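# Roll a steel ball onto a marked spot by tilting

## Task

Tip the plate with the transparent lid so the steel ball rolls onto the printed mark and comes to rest there. Then set the plate level. No other loose object may touch the plate or any part that tilts with it. The result must hold without the robot supporting it. Finally release the plate and move the grippers away.

## Robot and tools

Robot: two arms, left_arm and right_arm, each ending in a two-finger gripper. Both report in one scene frame in metres. The origin sits on the table surface midway between the arms. +x runs outward over the table, +z runs up, and left_arm sits on the +y side. The names left and right are labels only and do not match sides of the camera images. A gripper's fingers point along its own +z axis and close along its own y axis. end_effector_position is the point between the finger pads, roughly 1 cm short of the fingertips. Arm bases may be tilted, and mounting plates and the frame behind the arms are fixed obstacles.

Cameras: cam_head_left and cam_head_right, each 504x504 pixels. They sit above and behind the arms, near x -0.25, z 0.77, looking down over the table. Calibration is supplied and may be a little off.

execute_actions: argument "actions" is a list holding zero or one item; "pictures" (true/false) controls whether images come back, and they do by default. An empty list sends nothing and returns the current state. An item {"rows": [...], "steps": n} runs a motion of n control steps, n from 1 to 15 (default 15), each step 1/30 s. "rows" holds 1 to 15 rows; one row is used per step and the final row repeats if rows run out. An item with only {"steps": n} (n up to 300) is a wait counted from the previous result, so your reply time is included.

A row is always 16 numbers covering both arms, even when one arm stays still: left_arm x, y, z, qw, qx, qy, qz, opening, then right_arm x, y, z, qw, qx, qy, qz, opening. x, y, z are an absolute target for end_effector_position in metres in the scene frame; the quaternion (w first) is an absolute target for end_effector_quat_wxyz. These are poses, not offsets. Opening runs from -1 (closed) to +1 (fully open, 0.094 m). A call is rejected, with nothing sent, if any target lies more than 0.6 m from that arm's last reported position along any gripper axis. Each step the controller limits the commanded pose to 70 mm and 16 degrees from the measured pose, and puts position ahead of orientation. After a motion the arm continues only to its last limited pose, so long moves need several calls. To hold an arm still, resend its last reported position and your chosen quaternion every call; to keep an orientation, resend the same quaternion rather than the drifted reported one. Arms usually stop a centimetre or more short, mostly low.

move: "target" is one 16-number row, same layout and meaning as above (absolute poses, scene frame, metres, wxyz quaternions, openings -1 to 1). "speed" is the top path speed in m/s, 0.002 to 0.5, default 0.25; rotation is capped at twice that in rad/s. Both grippers travel straight lines that finish together in 0.5 to 10 s; if more time is needed they stop early. Openings are sent when the move begins. Paths ignore obstacles and the other arm. Faster motion means harder contact, and aiming further past a contact presses harder. The result adds a "move:" line giving the ending (done, off_target, moving, held, fault) and any limits (paced = target clipped; held = some steps blocked, after which the arm may jump fast), plus each gripper's distance from its target.

wait: "seconds" 0 to 10; the scene runs with no new command.

zoom_image: "camera" is cam_head_left or cam_head_right; "region" is [x0, y0, x1, y1] in pixels of that camera's last full image, origin top-left, at most 504 by 504. Returns an enlarged view.

finished_scene: "scene" is the number of the scene being ended (here 1). Irreversible; the result says whether the goal was met. Only call it once the ball rests on the spot, the plate is level and free, and the grippers are clear.

Result lines: the state line lists each arm's position and quaternion; printed positions can be slightly wrong, more at long reach. grip_measured is the finger opening on the command scale (each can read up to about 1 mm off); the last Joint positions value is the opening in metres. Joint torques are raw drive outputs, noisy and offset. HELD marks steps where your command was partly or wholly withheld; "pose unreachable" names an arm whose command the clearance check altered or blocked; "too close" warns of nearing the arm's own mount. A "Hand target" line shows where each gripper is being driven. FAULT means an arm stopped. MOTOR HOT appears at 85 °C; at 100 °C that arm drops everything and falls.

Joint ranges (rad): waist -2.880 to 2.880, shoulder 0 to 3.142, elbow 0 to 3.019, wrist pitch -1.693 to 1.571, wrist yaw -1.571 to 1.571, wrist roll -2.094 to 2.094.

Gripping: command an opening about 0.03 under grip_measured for a firm hold, less under for a lighter one. Finger force tops out near 50 to 62 N, weaker on thin parts.

Avoid: knocking anything off the table, letting the arms collide or push each other, fast impacts, hard shoves, dropping or slipping the plate, and long loaded holds that overheat motors. Expect occasional brief tugs on held parts or nudges to loose objects. Time spent thinking passes in the simulation, so keep replies short; smooth, low-effort motion is preferred.

Each tool is called after "Emit:" as name(argument=value, ...), one argument or row to a line, values as JSON.

## Session

Emit:
execute_actions(
  actions=[],
)

Emit:
zoom_image(
  camera="cam_head_left",
  region=[130,120,400,390],
)

Scene clock: 0.00 s of 4800.00 s.
left_arm: end_effector_position=(+0.6130, +0.4268, +0.1680) grip_measured=+1.000 end_effector_quat_wxyz=(+0.113, +0.369, +0.869, -0.310) | right_arm: end_effector_position=(+0.3374, +0.1506, +0.3746) grip_measured=+1.000 end_effector_quat_wxyz=(+0.620, -0.171, +0.752, +0.145)
Joint positions: left_arm=[ 0.509  2.598  1.896 -1.107  0.598  1.226  0.094] | right_arm=[1.174 2.14  0.557 1.351 0.712 0.108 0.094]
Joint velocities: left_arm=[ 0.005 -0.015 -0.017 -0.007 -0.051  0.037  0.   ] | right_arm=[ 0.005 -0.005 -0.007  0.002  0.066  0.066  0.   ]
Joint torques (N m, as the arm reports them, + toward a larger angle): no reading
Motor temperatures (°C, as the motors report them): left_arm=[25 25 24 25 25 24] | right_arm=[23 25 27 26 24 24]
Hand target (left_arm): +0.614, +0.427, +0.163; +0.113, +0.369, +0.869, -0.310
Hand target (right_arm): +0.338, +0.151, +0.373; +0.620, -0.171, +0.751, +0.145

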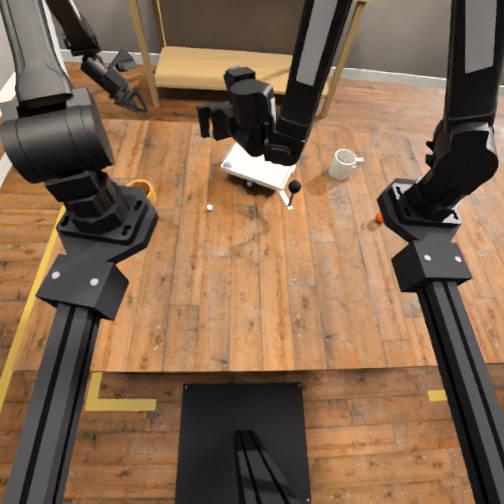

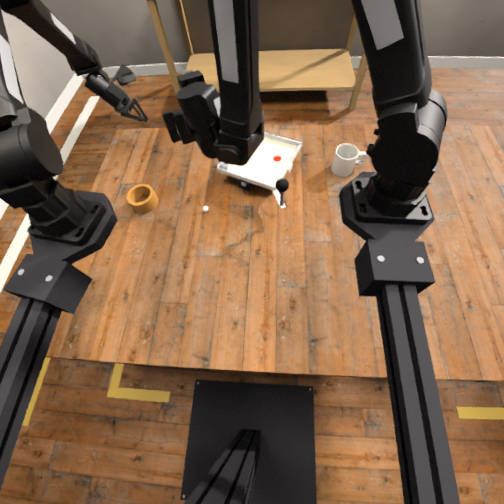

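Region (130, 120, 400, 390) of cam_head_left's 504x504 image, scaled by 1.867, with more detail than that image has.

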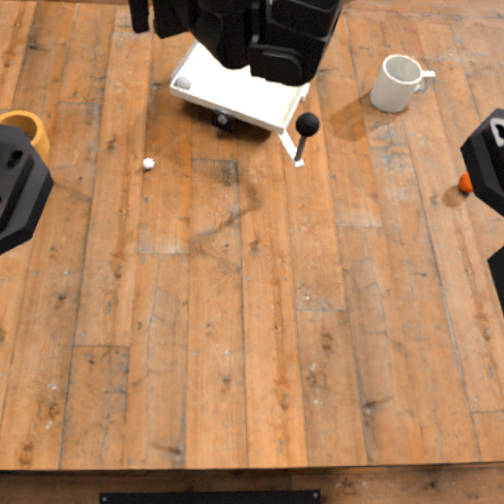

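Emit:
move(
  target=[0.613,0.4268,0.168,0.113,0.369,0.869,-0.31,1,0.35,-0.25,0.35,0,0,1,0,1],
)

Emit:
zoom_image(
  camera="cam_head_left",
  region=[200,100,330,230],
)

Emit:
zoom_image(
  camera="cam_head_right",
  region=[200,100,330,230],
)

Scene clock: 4.73 s of 4800.00 s.
left_arm: end_effector_position=(+0.6130, +0.4268, +0.1680) grip_measured=+1.000 end_effector_quat_wxyz=(+0.113, +0.369, +0.869, -0.310) | right_arm: end_effector_position=(+0.3409, -0.2484, +0.3473) grip_measured=+1.000 end_effector_quat_wxyz=(-0.002, -0.010, +1.000, -0.003)
Joint positions: left_arm=[ 0.509  2.598  1.896 -1.107  0.598  1.226  0.094] | right_arm=[ 0.017  1.456  0.566 -0.651  0.046 -0.007  0.094]
Joint velocities: left_arm=[-0.005 -0.015  0.002 -0.007 -0.081  0.037  0.   ] | right_arm=[-0.005 -0.005 -0.002 -0.002  0.022 -0.037  0.   ]
Joint torques (N m, as the arm reports them, + toward a larger angle): left_arm=[  0.66 -25.58   7.21  -0.1    0.5    0.03] | right_arm=[ 0.37 -8.23  9.42  0.24  0.06 -0.09]
Motor temperatures (°C, as the motors report them): left_arm=[25 27 25 25 25 24] | right_arm=[23 25 27 26 24 24]
Hand target (left_arm): +0.613, +0.427, +0.168; +0.113, +0.369, +0.869, -0.310
Hand target (right_arm): +0.352, -0.251, +0.348; -0.002, -0.013, +1.000, -0.004
Off the commanded pose (left_arm): 0.000 m, 0 deg.
Off the commanded pose (right_arm): 0.010 m, 1 deg.
move: done

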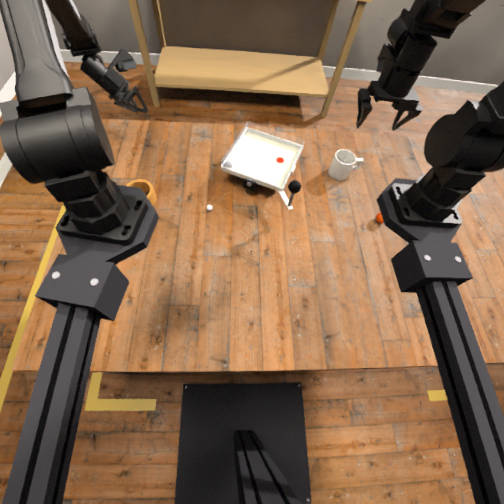

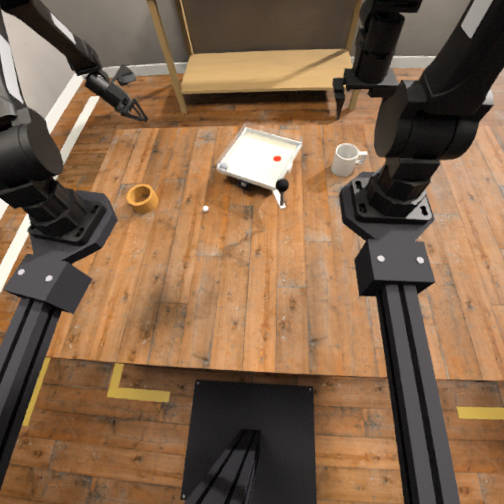

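Region (200, 100, 330, 230) of cam_head_left's 504x504 image, scaled by 3.877, with more detail than that image has.

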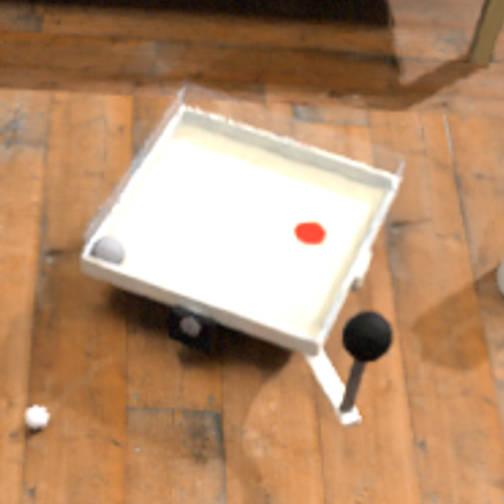

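Region (200, 100, 330, 230) of cam_head_right's 504x504 image, scaled by 3.877, with more detail than that image has.

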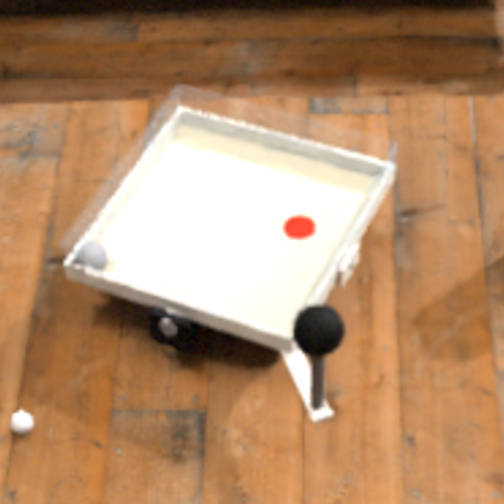

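Emit:
move(
  target=[0.33,0.3,0.33,0,0,1,0,1,0.237,-0.1,0.29,0.183,-0.683,0.683,0.183,0.5],
)

Emit:
move(
  target=[0.33,0.3,0.33,0,0,1,0,1,0.237,-0.069,0.236,0.183,-0.683,0.683,0.183,0.5],
  speed=0.06,
)

Emit:
zoom_image(
  camera="cam_head_left",
  region=[200,100,330,230],
)

Emit:
zoom_image(
  camera="cam_head_right",
  region=[200,100,330,230],
)

Scene clock: 16.40 s of 4800.00 s.
left_arm: end_effector_position=(+0.3307, +0.3073, +0.3290) grip_measured=+1.000 end_effector_quat_wxyz=(+0.002, +0.002, +1.000, -0.003) | right_arm: end_effector_position=(+0.2442, -0.0999, +0.2945) grip_measured=+0.503 end_effector_quat_wxyz=(-0.195, +0.675, -0.690, -0.175)
Joint positions: left_arm=[ 0.124  1.577  0.646 -0.597 -0.029 -0.046  0.094] | right_arm=[ 0.32   1.6    0.242  0.018 -0.442 -1.191  0.071]
Joint velocities: left_arm=[ 0.005 -0.015 -0.027  0.002 -0.022  0.007  0.   ] | right_arm=[-0.015 -0.005  0.012 -0.002 -0.037 -0.022  0.001]
Joint torques (N m, as the arm reports them, + toward a larger angle): left_arm=[ -0.75 -10.81   5.91  -0.21  -0.1   -0.13] | right_arm=[ 1.87 -6.    2.58  1.27 -0.5  -0.08]
Motor temperatures (°C, as the motors report them): left_arm=[25 29 25 25 25 24] | right_arm=[23 25 28 26 24 24]
Hand target (left_arm): +0.328, +0.304, +0.330; -0.001, -0.000, +1.000, -0.001
Hand target (right_arm): +0.237, -0.099, +0.290; -0.188, +0.682, -0.683, -0.180
Off the commanded pose (left_arm): 0.007 m, 0 deg.
Off the commanded pose (right_arm): 0.009 m, 2 deg.
After step 90, 4.87 s passed at rest.
move: done

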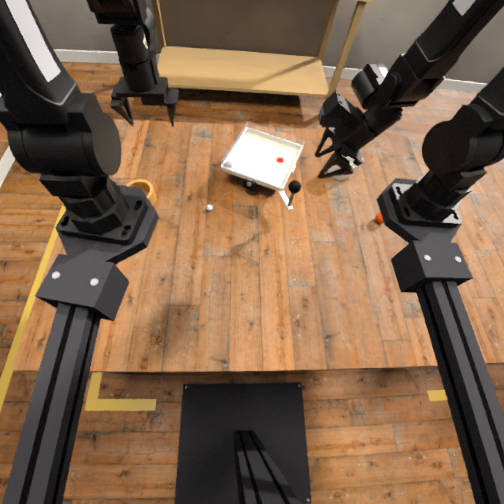

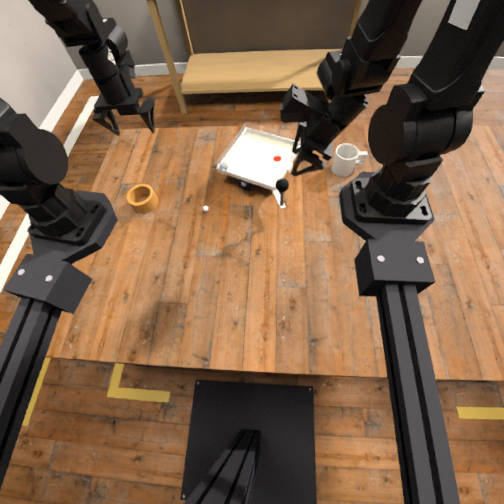

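Scene clock: 17.83 s of 4800.00 s.
left_arm: end_effector_position=(+0.3306, +0.3047, +0.3291) grip_measured=+1.000 end_effector_quat_wxyz=(+0.002, -0.002, +1.000, -0.001) | right_arm: end_effector_position=(+0.2393, -0.0706, +0.2401) grip_measured=+0.503 end_effector_quat_wxyz=(-0.189, +0.683, -0.682, -0.182)
Joint positions: left_arm=[ 0.114  1.577  0.646 -0.597 -0.033 -0.063  0.094] | right_arm=[ 0.441  1.946  0.286  0.353 -0.423 -1.087  0.071]
Joint velocities: left_arm=[-0.015 -0.015  0.002 -0.007 -0.022  0.037  0.   ] | right_arm=[ 0.005  0.005  0.002  0.017 -0.022  0.022 -0.   ]
Joint torques (N m, as the arm reports them, + toward a larger angle): left_arm=[ -1.46 -10.91   6.37  -0.11  -0.07  -0.07] | right_arm=[ 2.11 -8.07  0.49  1.27 -0.28  0.12]
Motor temperatures (°C, as the motors report them): left_arm=[25 29 25 25 25 24] | right_arm=[23 25 28 26 24 24]
Hand target (left_arm): +0.330, +0.300, +0.330; +0.000, +0.000, +1.000, -0.000
Hand target (right_arm): +0.237, -0.069, +0.236; -0.184, +0.683, -0.683, -0.184
Off the commanded pose (left_arm): 0.005 m, 0 deg.
Off the commanded pose (right_arm): 0.005 m, 1 deg.
move: done

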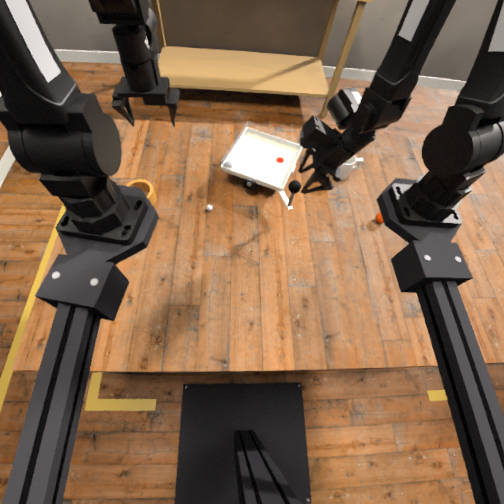

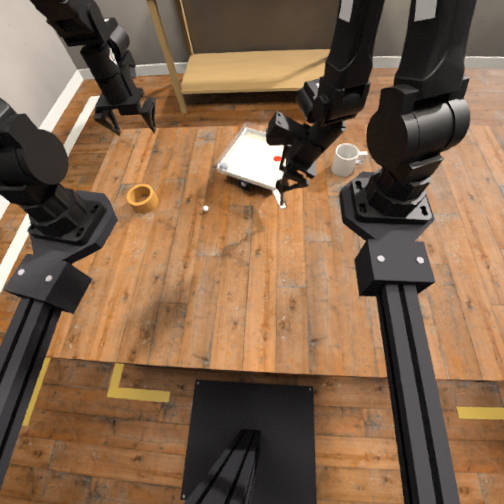

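Region (200, 100, 330, 230) of cam_head_left's 504x504 image, scaled by 3.877, with more detail than that image has.

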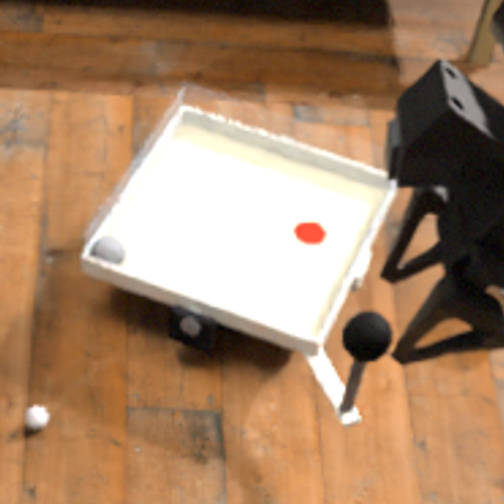

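Region (200, 100, 330, 230) of cam_head_right's 504x504 image, scaled by 3.877, with more detail than that image has.

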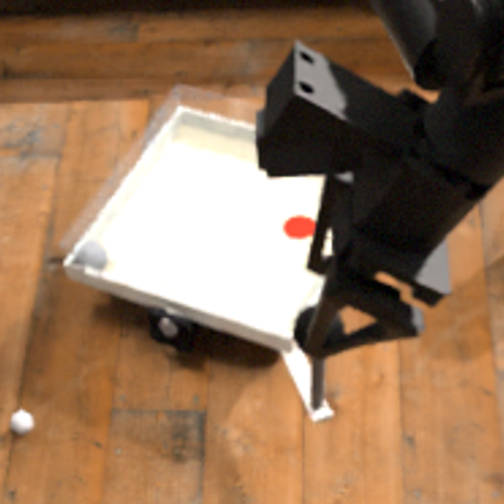

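Emit:
move(
  target=[0.33,0.3,0.33,0,0,1,0,1,0.28,-0.088,0.195,0.183,-0.683,0.683,0.183,0.5],
  speed=0.06,
)

Emit:
zoom_image(
  camera="cam_head_left",
  region=[200,100,330,230],
)

Emit:
zoom_image(
  camera="cam_head_right",
  region=[200,100,330,230],
)

Scene clock: 21.83 s of 4800.00 s.
left_arm: end_effector_position=(+0.3306, +0.3047, +0.3291) grip_measured=+1.000 end_effector_quat_wxyz=(+0.002, -0.002, +1.000, -0.001) | right_arm: end_effector_position=(+0.2850, -0.0841, +0.2015) grip_measured=+0.503 end_effector_quat_wxyz=(-0.192, +0.685, -0.680, -0.177)
Joint positions: left_arm=[ 0.114  1.577  0.646 -0.597 -0.033 -0.064  0.094] | right_arm=[ 0.308  2.106  0.423  0.323 -0.449 -1.233  0.071]
Joint velocities: left_arm=[-0.015 -0.005 -0.012  0.002  0.022  0.007  0.   ] | right_arm=[ 0.015 -0.005  0.002 -0.007 -0.037 -0.037 -0.001]
Joint torques (N m, as the arm reports them, + toward a larger angle): left_arm=[ -0.35 -10.92   6.36  -0.09  -0.1   -0.15] | right_arm=[ 0.09 -9.87  0.08  0.51 -0.51 -0.08]
Motor temperatures (°C, as the motors report them): left_arm=[25 29 25 25 25 24] | right_arm=[23 25 28 26 24 24]
Hand target (left_arm): +0.330, +0.300, +0.330; +0.000, -0.000, +1.000, -0.000
Hand target (right_arm): +0.279, -0.089, +0.195; -0.182, +0.683, -0.683, -0.183
Off the commanded pose (left_arm): 0.005 m, 0 deg.
Off the commanded pose (right_arm): 0.009 m, 1 deg.
move: done

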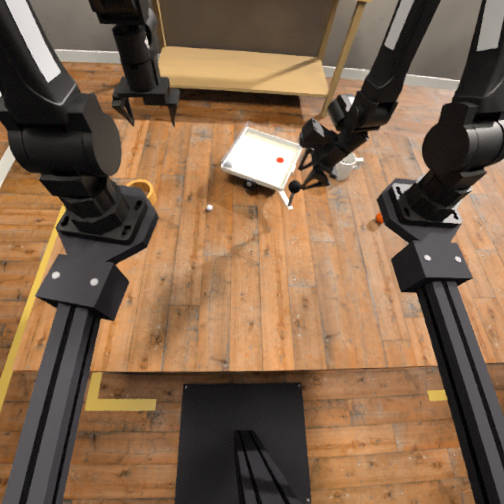

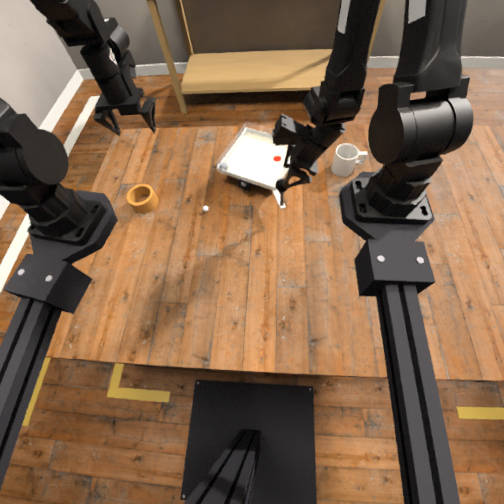

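Region (200, 100, 330, 230) of cam_head_left's 504x504 image, scaled by 3.877, with more detail than that image has.

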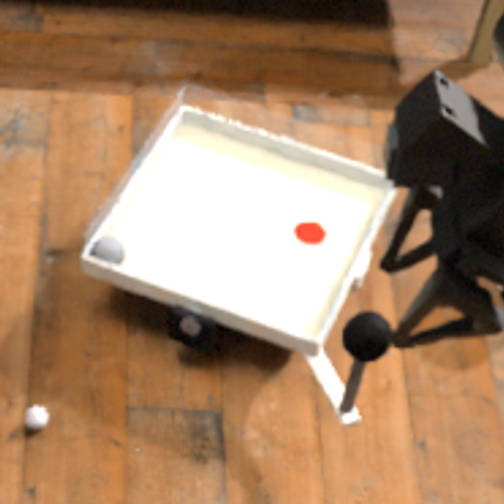

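Region (200, 100, 330, 230) of cam_head_right's 504x504 image, scaled by 3.877, with more detail than that image has.

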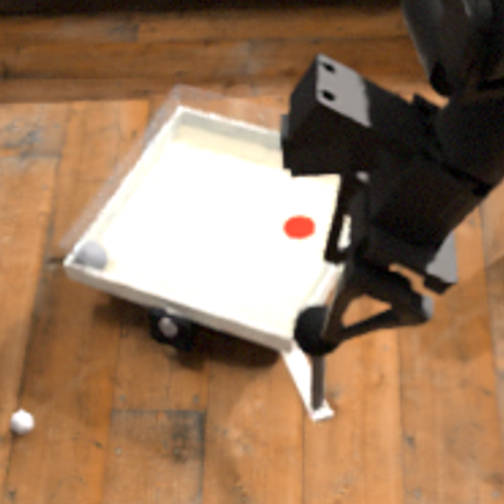

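Emit:
move(
  target=[0.33,0.3,0.33,0,0,1,0,1,0.281,-0.07,0.154,0.183,-0.683,0.683,0.183,0.3],
  speed=0.04,
)

Emit:
zoom_image(
  camera="cam_head_left",
  region=[200,100,330,230],
)

Emit:
zoom_image(
  camera="cam_head_right",
  region=[200,100,330,230],
)

Scene clock: 25.17 s of 4800.00 s.
left_arm: end_effector_position=(+0.3306, +0.3047, +0.3291) grip_measured=+1.000 end_effector_quat_wxyz=(+0.002, -0.002, +1.000, -0.001) | right_arm: end_effector_position=(+0.2869, -0.0718, +0.1610) grip_measured=+0.303 end_effector_quat_wxyz=(-0.191, +0.682, -0.682, -0.180)
Joint positions: left_arm=[ 0.114  1.577  0.646 -0.597 -0.033 -0.064  0.094] | right_arm=[ 0.343  2.28   0.489  0.444 -0.444 -1.19   0.061]
Joint velocities: left_arm=[-0.005 -0.005 -0.017 -0.002  0.037 -0.022  0.   ] | right_arm=[-0.005 -0.005 -0.002  0.002  0.007  0.051  0.   ]
Joint torques (N m, as the arm reports them, + toward a larger angle): left_arm=[ -1.38 -10.94   6.31   0.07  -0.06  -0.12] | right_arm=[  2.28 -10.65  -0.82   1.26  -0.31   0.12]
Motor temperatures (°C, as the motors report them): left_arm=[25 28 26 25 25 24] | right_arm=[23 25 28 26 24 24]
Hand target (left_arm): +0.330, +0.300, +0.330; +0.000, +0.000, +1.000, -0.000
Hand target (right_arm): +0.281, -0.070, +0.154; -0.183, +0.683, -0.683, -0.183
Off the commanded pose (left_arm): 0.005 m, 0 deg.
Off the commanded pose (right_arm): 0.009 m, 1 deg.
move: done

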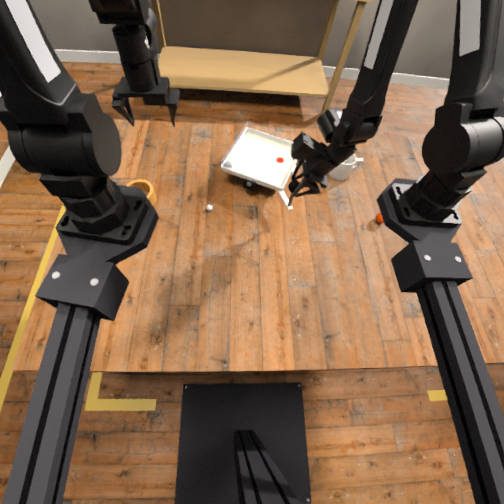

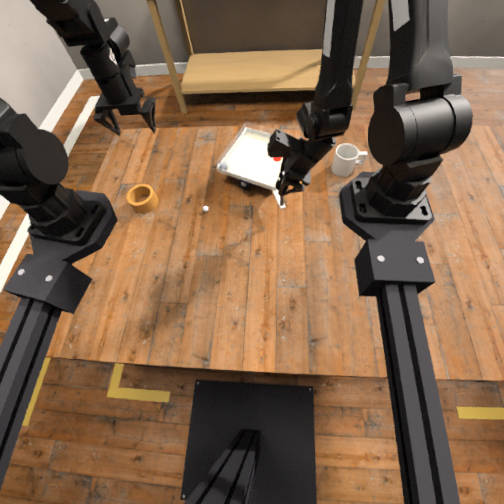

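Region (200, 100, 330, 230) of cam_head_left's 504x504 image, scaled by 3.877, with more detail than that image has.

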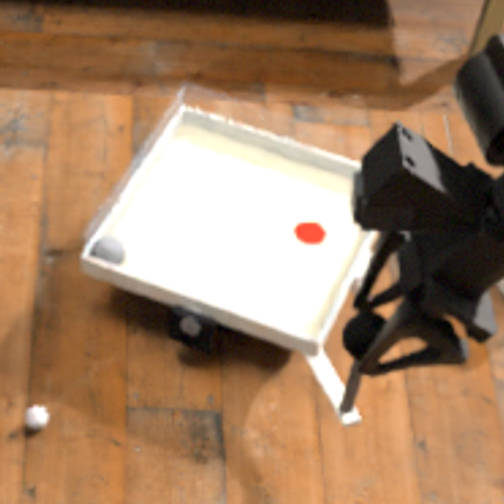

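Region (200, 100, 330, 230) of cam_head_right's 504x504 image, scaled by 3.877, with more detail than that image has.

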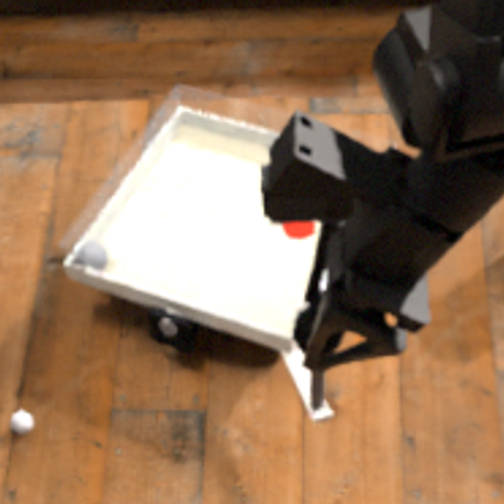

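Emit:
move(
  target=[0.33,0.3,0.33,0,0,1,0,1,0.281,-0.069,0.149,0.183,-0.683,0.683,0.183,0.3],
  speed=0.04,
)

Emit:
move(
  target=[0.33,0.3,0.33,0,0,1,0,1,0.281,-0.069,0.149,0.183,-0.683,0.683,0.183,-0.3],
)

Emit:
move(
  target=[0.33,0.3,0.33,0,0,1,0,1,0.284,-0.081,0.149,0.183,-0.683,0.683,0.183,-0.3],
  speed=0.01,
)

Emit:
zoom_image(
  camera="cam_head_left",
  region=[200,100,330,230],
)

Scene clock: 28.00 s of 4800.00 s.
left_arm: end_effector_position=(+0.3306, +0.3047, +0.3291) grip_measured=+1.000 end_effector_quat_wxyz=(+0.002, -0.002, +1.000, -0.001) | right_arm: end_effector_position=(+0.2884, -0.0705, +0.1568) grip_measured=+0.303 end_effector_quat_wxyz=(-0.192, +0.682, -0.682, -0.179)
Joint positions: left_arm=[ 0.114  1.577  0.646 -0.597 -0.033 -0.064  0.094] | right_arm=[ 0.345  2.296  0.499  0.454 -0.443 -1.186  0.061]
Joint velocities: left_arm=[-0.015 -0.015 -0.002  0.007  0.022 -0.007  0.   ] | right_arm=[-0.005 -0.005 -0.002 -0.002  0.022 -0.081  0.   ]
Joint torques (N m, as the arm reports them, + toward a larger angle): left_arm=[ -0.99 -10.1    6.42  -0.01  -0.11  -0.09] | right_arm=[  2.31 -10.62  -1.     1.28  -0.3    0.12]
Motor temperatures (°C, as the motors report them): left_arm=[25 28 26 25 25 24] | right_arm=[23 25 28 26 24 24]
Hand target (left_arm): +0.330, +0.300, +0.330; +0.000, +0.000, +1.000, -0.000
Hand target (right_arm): +0.281, -0.069, +0.149; -0.183, +0.683, -0.683, -0.183
Off the commanded pose (left_arm): 0.005 m, 0 deg.
Off the commanded pose (right_arm): 0.011 m, 1 deg.
move: off_target (right_arm)

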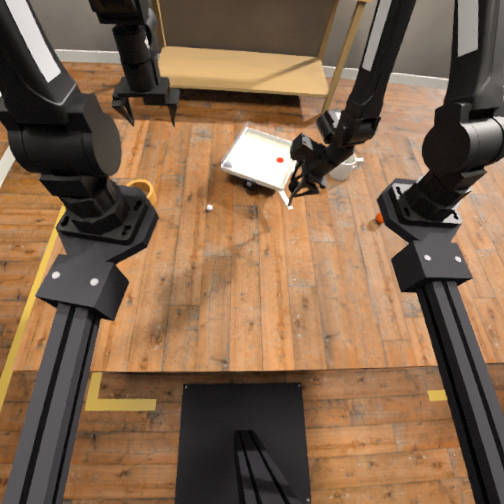

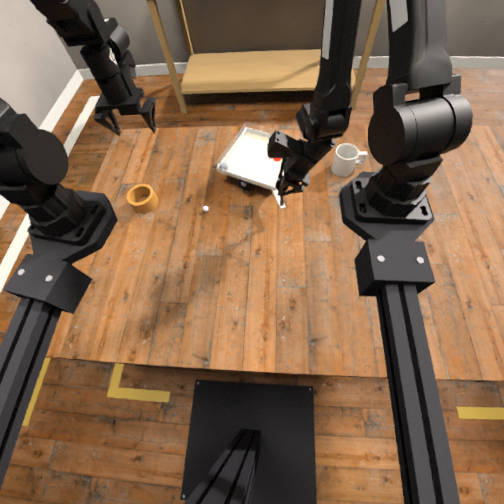

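Scene clock: 28.70 s of 4800.00 s.
left_arm: end_effector_position=(+0.3306, +0.3047, +0.3291) grip_measured=+1.000 end_effector_quat_wxyz=(+0.002, -0.002, +1.000, -0.001) | right_arm: end_effector_position=(+0.2921, -0.0697, +0.1564) grip_measured=-0.184 end_effector_quat_wxyz=(-0.195, +0.683, -0.681, -0.176)
Joint positions: left_arm=[ 0.114  1.577  0.646 -0.597 -0.033 -0.064  0.094] | right_arm=[ 0.345  2.296  0.504  0.456 -0.44  -1.188  0.038]
Joint velocities: left_arm=[-0.015  0.005  0.002 -0.012 -0.022  0.022  0.   ] | right_arm=[-0.034  0.015 -0.017 -0.007 -0.037 -0.007 -0.001]
Joint torques (N m, as the arm reports them, + toward a larger angle): left_arm=[ -1.32 -11.17   6.23   0.01  -0.05  -0.13] | right_arm=[  2.19 -10.83  -1.33   1.16  -0.44   0.16]
Motor temperatures (°C, as the motors report them): left_arm=[25 28 26 25 25 24] | right_arm=[23 25 28 26 24 24]
Hand target (left_arm): +0.330, +0.300, +0.330; +0.000, +0.000, +1.000, -0.000
Hand target (right_arm): +0.281, -0.069, +0.149; -0.183, +0.683, -0.683, -0.183
Off the commanded pose (left_arm): 0.005 m, 0 deg.
Off the commanded pose (right_arm): 0.013 m, 2 deg.
move: off_target (right_arm)

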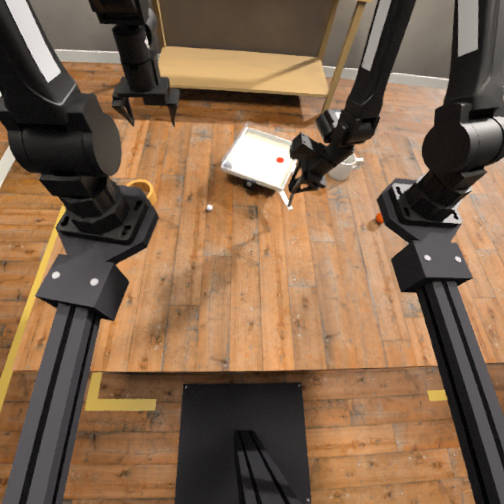

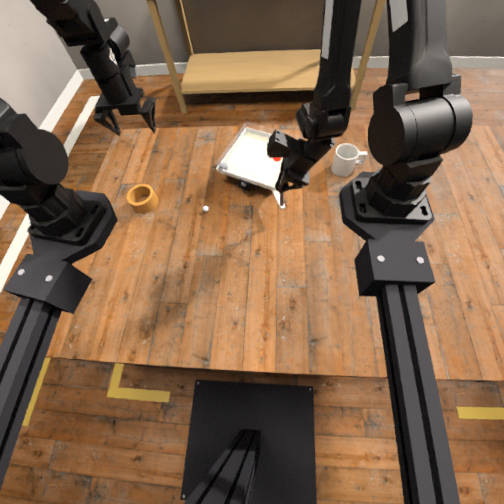

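Scene clock: 30.50 s of 4800.00 s.
left_arm: end_effector_position=(+0.3306, +0.3047, +0.3291) grip_measured=+1.000 end_effector_quat_wxyz=(+0.002, -0.002, +1.000, -0.001) | right_arm: end_effector_position=(+0.2923, -0.0707, +0.1571) grip_measured=-0.184 end_effector_quat_wxyz=(-0.198, +0.684, -0.678, -0.181)
Joint positions: left_arm=[ 0.114  1.577  0.646 -0.597 -0.033 -0.064  0.094] | right_arm=[ 0.334  2.296  0.505  0.449 -0.456 -1.206  0.038]
Joint velocities: left_arm=[-0.005 -0.005 -0.007 -0.012 -0.037  0.037  0.   ] | right_arm=[-0.005 -0.005  0.012 -0.007  0.007  0.007  0.   ]
Joint torques (N m, as the arm reports them, + toward a larger angle): left_arm=[ -0.5  -10.79   6.4    0.    -0.1   -0.09] | right_arm=[ -0.75 -11.1   -1.48   0.36  -0.2   -0.24]
Motor temperatures (°C, as the motors report them): left_arm=[25 28 26 25 25 24] | right_arm=[23 26 27 26 24 24]
Hand target (left_arm): +0.330, +0.300, +0.330; +0.000, +0.000, +1.000, -0.000
Hand target (right_arm): +0.284, -0.081, +0.149; -0.183, +0.683, -0.683, -0.183
Off the commanded pose (left_arm): 0.005 m, 0 deg.
Off the commanded pose (right_arm): 0.015 m, 2 deg.
move: off_target (right_arm)

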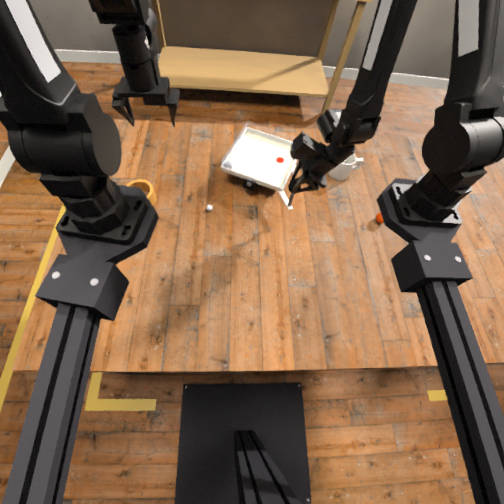

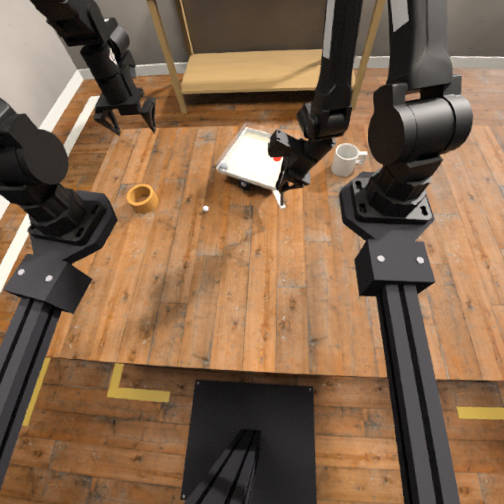

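Region (200, 100, 330, 230) of cam_head_left's 504x504 image, scaled by 3.877, with more detail than that image has.

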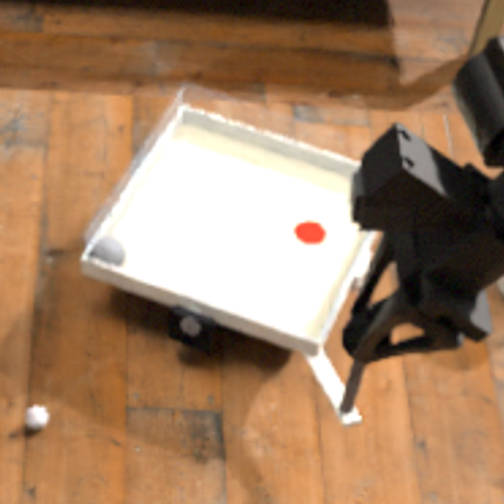

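Include rotation (to 35°).

Emit:
move(
  target=[0.33,0.3,0.33,0,0,1,0,1,0.288,-0.088,0.149,0.213,-0.674,0.674,0.213,-0.21],
  speed=0.01,
)

Emit:
zoom_image(
  camera="cam_head_left",
  region=[200,100,330,230],
)

Scene clock: 35.93 s of 4800.00 s.
left_arm: end_effector_position=(+0.3306, +0.3047, +0.3291) grip_measured=+1.000 end_effector_quat_wxyz=(+0.002, -0.002, +1.000, -0.001) | right_arm: end_effector_position=(+0.2941, -0.0768, +0.1570) grip_measured=-0.184 end_effector_quat_wxyz=(-0.223, +0.674, -0.671, -0.215)
Joint positions: left_arm=[ 0.114  1.577  0.646 -0.597 -0.033 -0.064  0.094] | right_arm=[ 0.259  2.325  0.515  0.449 -0.557 -1.271  0.038]
Joint velocities: left_arm=[-0.005  0.005  0.002  0.007 -0.022  0.007  0.   ] | right_arm=[ 0.005 -0.015  0.012 -0.012 -0.007 -0.022 -0.   ]
Joint torques (N m, as the arm reports them, + toward a larger angle): left_arm=[ -1.   -10.92   6.24   0.09  -0.07  -0.11] | right_arm=[ -1.31 -11.07  -1.74   0.56  -0.11  -0.37]
Motor temperatures (°C, as the motors report them): left_arm=[25 28 26 25 25 24] | right_arm=[23 26 27 26 24 24]
Hand target (left_arm): +0.330, +0.300, +0.330; +0.000, +0.000, +1.000, -0.000
Hand target (right_arm): +0.287, -0.088, +0.149; -0.212, +0.674, -0.674, -0.213
Off the commanded pose (left_arm): 0.005 m, 0 deg.
Off the commanded pose (right_arm): 0.015 m, 1 deg.
move: off_target (right_arm)

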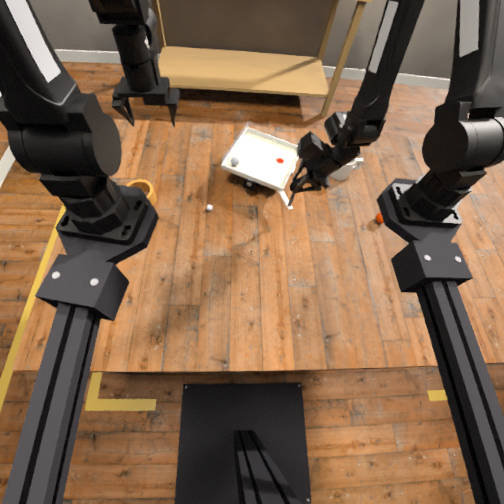

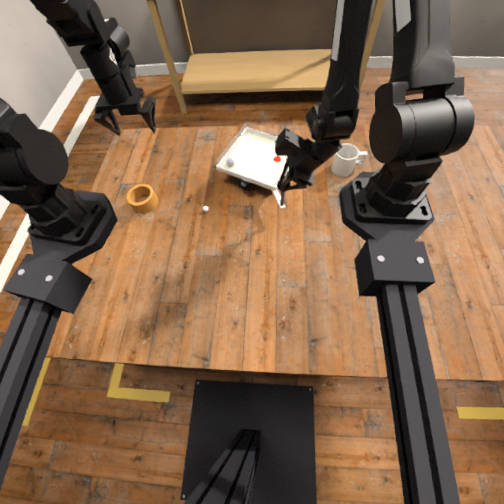

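Region (200, 100, 330, 230) of cam_head_left's 504x504 image, scaled by 3.877, with more detail than that image has.

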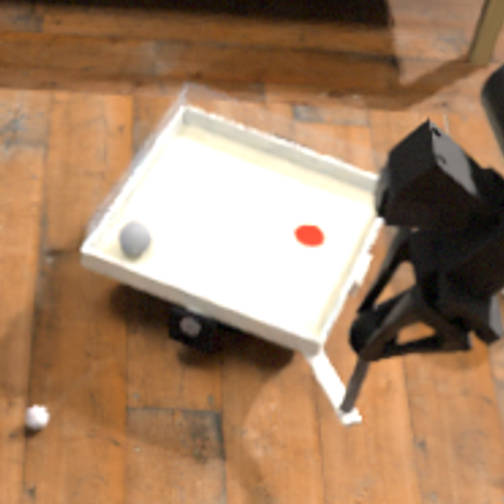

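Emit:
execute_actions(
  actions=[],
)

Emit:
wait(
  seconds=0.5,
)

Emit:
zoom_image(
  camera="cam_head_left",
  region=[200,100,330,230],
)

Scene clock: 37.23 s of 4800.00 s.
left_arm: end_effector_position=(+0.3306, +0.3047, +0.3291) grip_measured=+1.000 end_effector_quat_wxyz=(+0.002, -0.002, +1.000, -0.001) | right_arm: end_effector_position=(+0.2941, -0.0772, +0.1569) grip_measured=-0.184 end_effector_quat_wxyz=(-0.223, +0.674, -0.671, -0.215)
Joint positions: left_arm=[ 0.114  1.577  0.646 -0.597 -0.033 -0.064  0.094] | right_arm=[ 0.257  2.325  0.515  0.449 -0.558 -1.272  0.038]
Joint velocities: left_arm=[-0.005 -0.024  0.002 -0.007  0.11   0.081  0.   ] | right_arm=[-0.005 -0.015 -0.027 -0.012 -0.007  0.007 -0.   ]
Joint torques (N m, as the arm reports them, + toward a larger angle): left_arm=[ -1.62 -10.57   6.56  -0.05  -0.09  -0.05] | right_arm=[ -1.11 -11.29  -1.77   0.56  -0.07  -0.36]
Motor temperatures (°C, as the motors report them): left_arm=[25 28 26 25 25 24] | right_arm=[23 26 27 26 24 24]
Hand target (left_arm): +0.330, +0.300, +0.330; +0.000, +0.000, +1.000, -0.000
Hand target (right_arm): +0.287, -0.088, +0.149; -0.212, +0.674, -0.675, -0.213
Off the commanded pose (left_arm): 0.005 m, 0 deg.
Off the commanded pose (right_arm): 0.015 m, 1 deg.
Steps of this call (steps 1 to 39: nothing new was sent). Readings (end_effector_position):
1: left_arm (+0.3306, +0.3047, +0.3291) | right_arm (+0.2941, -0.0768, +0.1570)
2: left_arm (+0.3306, +0.3047, +0.3291) | right_arm (+0.2941, -0.0768, +0.1570)
4: left_arm (+0.3306, +0.3047, +0.3291) | right_arm (+0.2941, -0.0768, +0.1570)
8: left_arm (+0.3306, +0.3047, +0.3291) | right_arm (+0.2941, -0.0768, +0.1570)
39: the state above

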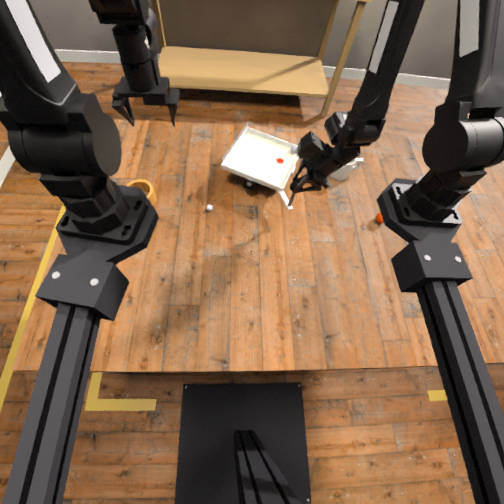

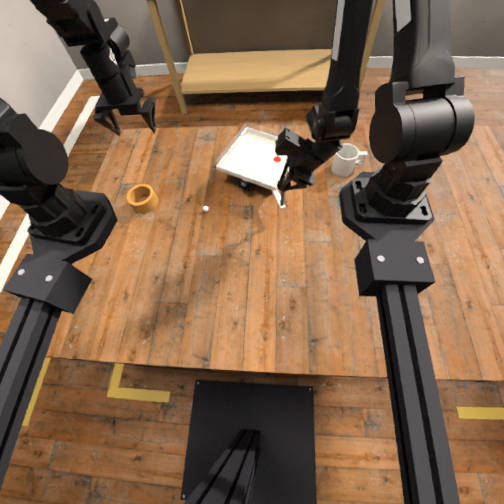

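Scene clock: 37.73 s of 4800.00 s.
left_arm: end_effector_position=(+0.3306, +0.3047, +0.3291) grip_measured=+1.000 end_effector_quat_wxyz=(+0.002, -0.002, +1.000, -0.001) | right_arm: end_effector_position=(+0.2941, -0.0772, +0.1569) grip_measured=-0.184 end_effector_quat_wxyz=(-0.223, +0.674, -0.671, -0.215)
Joint positions: left_arm=[ 0.114  1.577  0.646 -0.597 -0.033 -0.064  0.094] | right_arm=[ 0.257  2.325  0.515  0.449 -0.558 -1.272  0.038]
Joint velocities: left_arm=[-0.005 -0.015  0.002  0.002  0.022 -0.022  0.   ] | right_arm=[-0.005 -0.005  0.027  0.002 -0.007  0.007  0.   ]
Joint torques (N m, as the arm reports them, + toward a larger angle): left_arm=[ -0.62 -11.1    6.13   0.05  -0.08  -0.14] | right_arm=[ -1.13 -11.1   -1.76   0.57  -0.08  -0.36]
Motor temperatures (°C, as the motors report them): left_arm=[25 28 26 25 25 24] | right_arm=[23 26 27 26 24 24]
Hand target (left_arm): +0.330, +0.300, +0.330; +0.000, +0.000, +1.000, -0.000
Hand target (right_arm): +0.287, -0.088, +0.149; -0.212, +0.674, -0.675, -0.213
Off the commanded pose (left_arm): 0.005 m, 0 deg.
Off the commanded pose (right_arm): 0.015 m, 1 deg.
Steps of this call (steps 1 to 15: nothing new was sent). Readings (end_effector_position):
1: left_arm (+0.3306, +0.3047, +0.3291) | right_arm (+0.2941, -0.0772, +0.1569)
2: left_arm (+0.3306, +0.3047, +0.3291) | right_arm (+0.2941, -0.0772, +0.1569)
4: left_arm (+0.3306, +0.3047, +0.3291) | right_arm (+0.2941, -0.0772, +0.1569)
8: left_arm (+0.3306, +0.3047, +0.3291) | right_arm (+0.2941, -0.0772, +0.1569)
15: the state above

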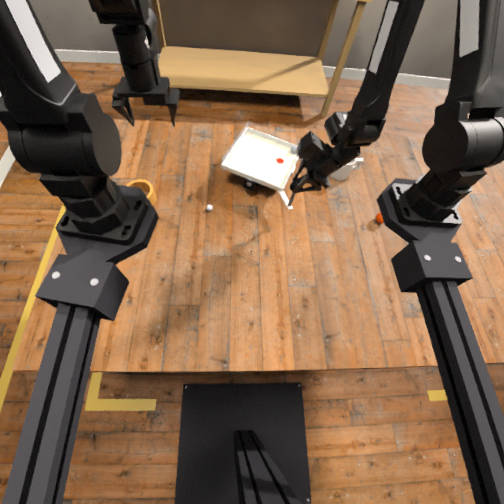

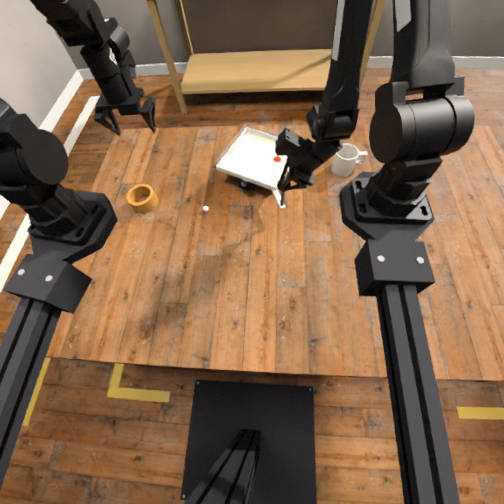

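Region (200, 100, 330, 230) of cam_head_left's 504x504 image, scaled by 3.877, with more detail than that image has.

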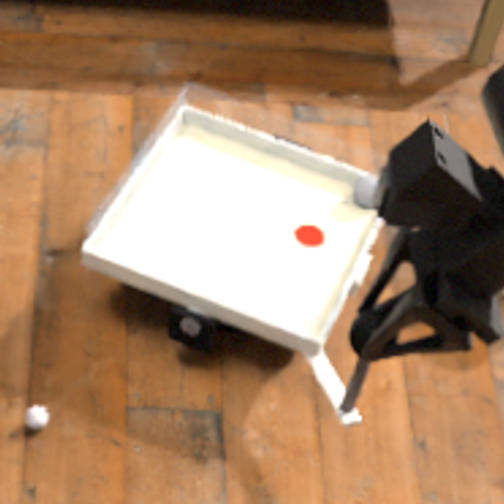

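Emit:
move(
  target=[0.33,0.3,0.33,0,0,1,0,1,0.288,-0.078,0.149,0.213,-0.674,0.674,0.213,0.1],
  speed=0.02,
)

Emit:
zoom_image(
  camera="cam_head_left",
  region=[200,100,330,230],
)

Scene clock: 39.63 s of 4800.00 s.
left_arm: end_effector_position=(+0.3306, +0.3047, +0.3291) grip_measured=+1.000 end_effector_quat_wxyz=(+0.002, -0.002, +1.000, -0.001) | right_arm: end_effector_position=(+0.2954, -0.0787, +0.1559) grip_measured=+0.097 end_effector_quat_wxyz=(-0.221, +0.674, -0.673, -0.209)
Joint positions: left_arm=[ 0.114  1.577  0.646 -0.597 -0.033 -0.064  0.094] | right_arm=[ 0.257  2.325  0.515  0.452 -0.545 -1.271  0.052]
Joint velocities: left_arm=[-0.015 -0.005 -0.017 -0.007  0.11  -0.007  0.   ] | right_arm=[-0.005 -0.015 -0.017  0.012 -0.007  0.095 -0.001]
Joint torques (N m, as the arm reports them, + toward a larger angle): left_arm=[ -0.69 -10.74   6.47  -0.17  -0.1   -0.05] | right_arm=[  1.85 -11.02  -1.41   1.24  -0.36   0.11]
Motor temperatures (°C, as the motors report them): left_arm=[25 28 26 25 25 24] | right_arm=[23 26 27 26 24 24]
Hand target (left_arm): +0.330, +0.300, +0.330; +0.000, +0.000, +1.000, -0.000
Hand target (right_arm): +0.288, -0.078, +0.149; -0.213, +0.674, -0.674, -0.213
Off the commanded pose (left_arm): 0.005 m, 0 deg.
Off the commanded pose (right_arm): 0.010 m, 1 deg.
move: done

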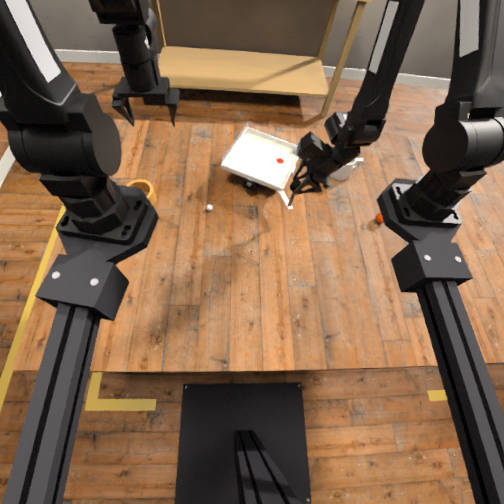

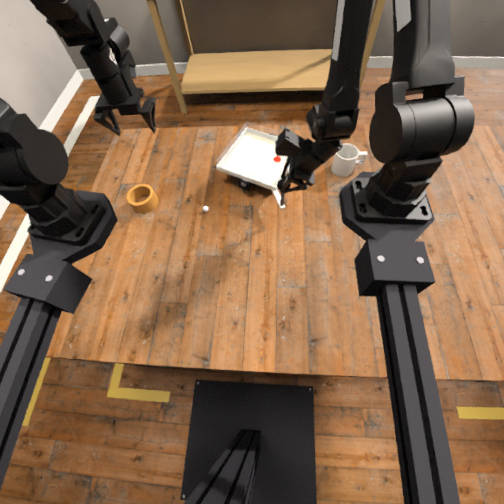

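Region (200, 100, 330, 230) of cam_head_left's 504x504 image, scaled by 3.877, with more detail than that image has.

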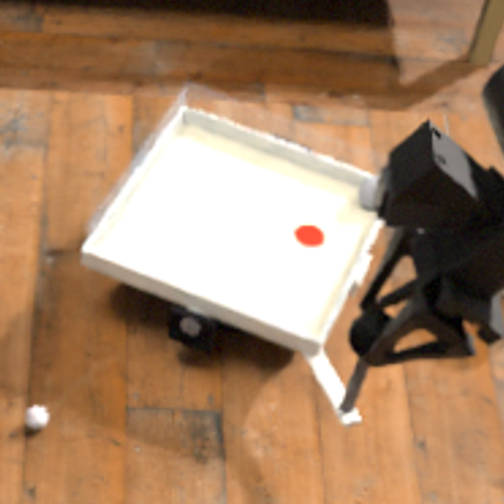

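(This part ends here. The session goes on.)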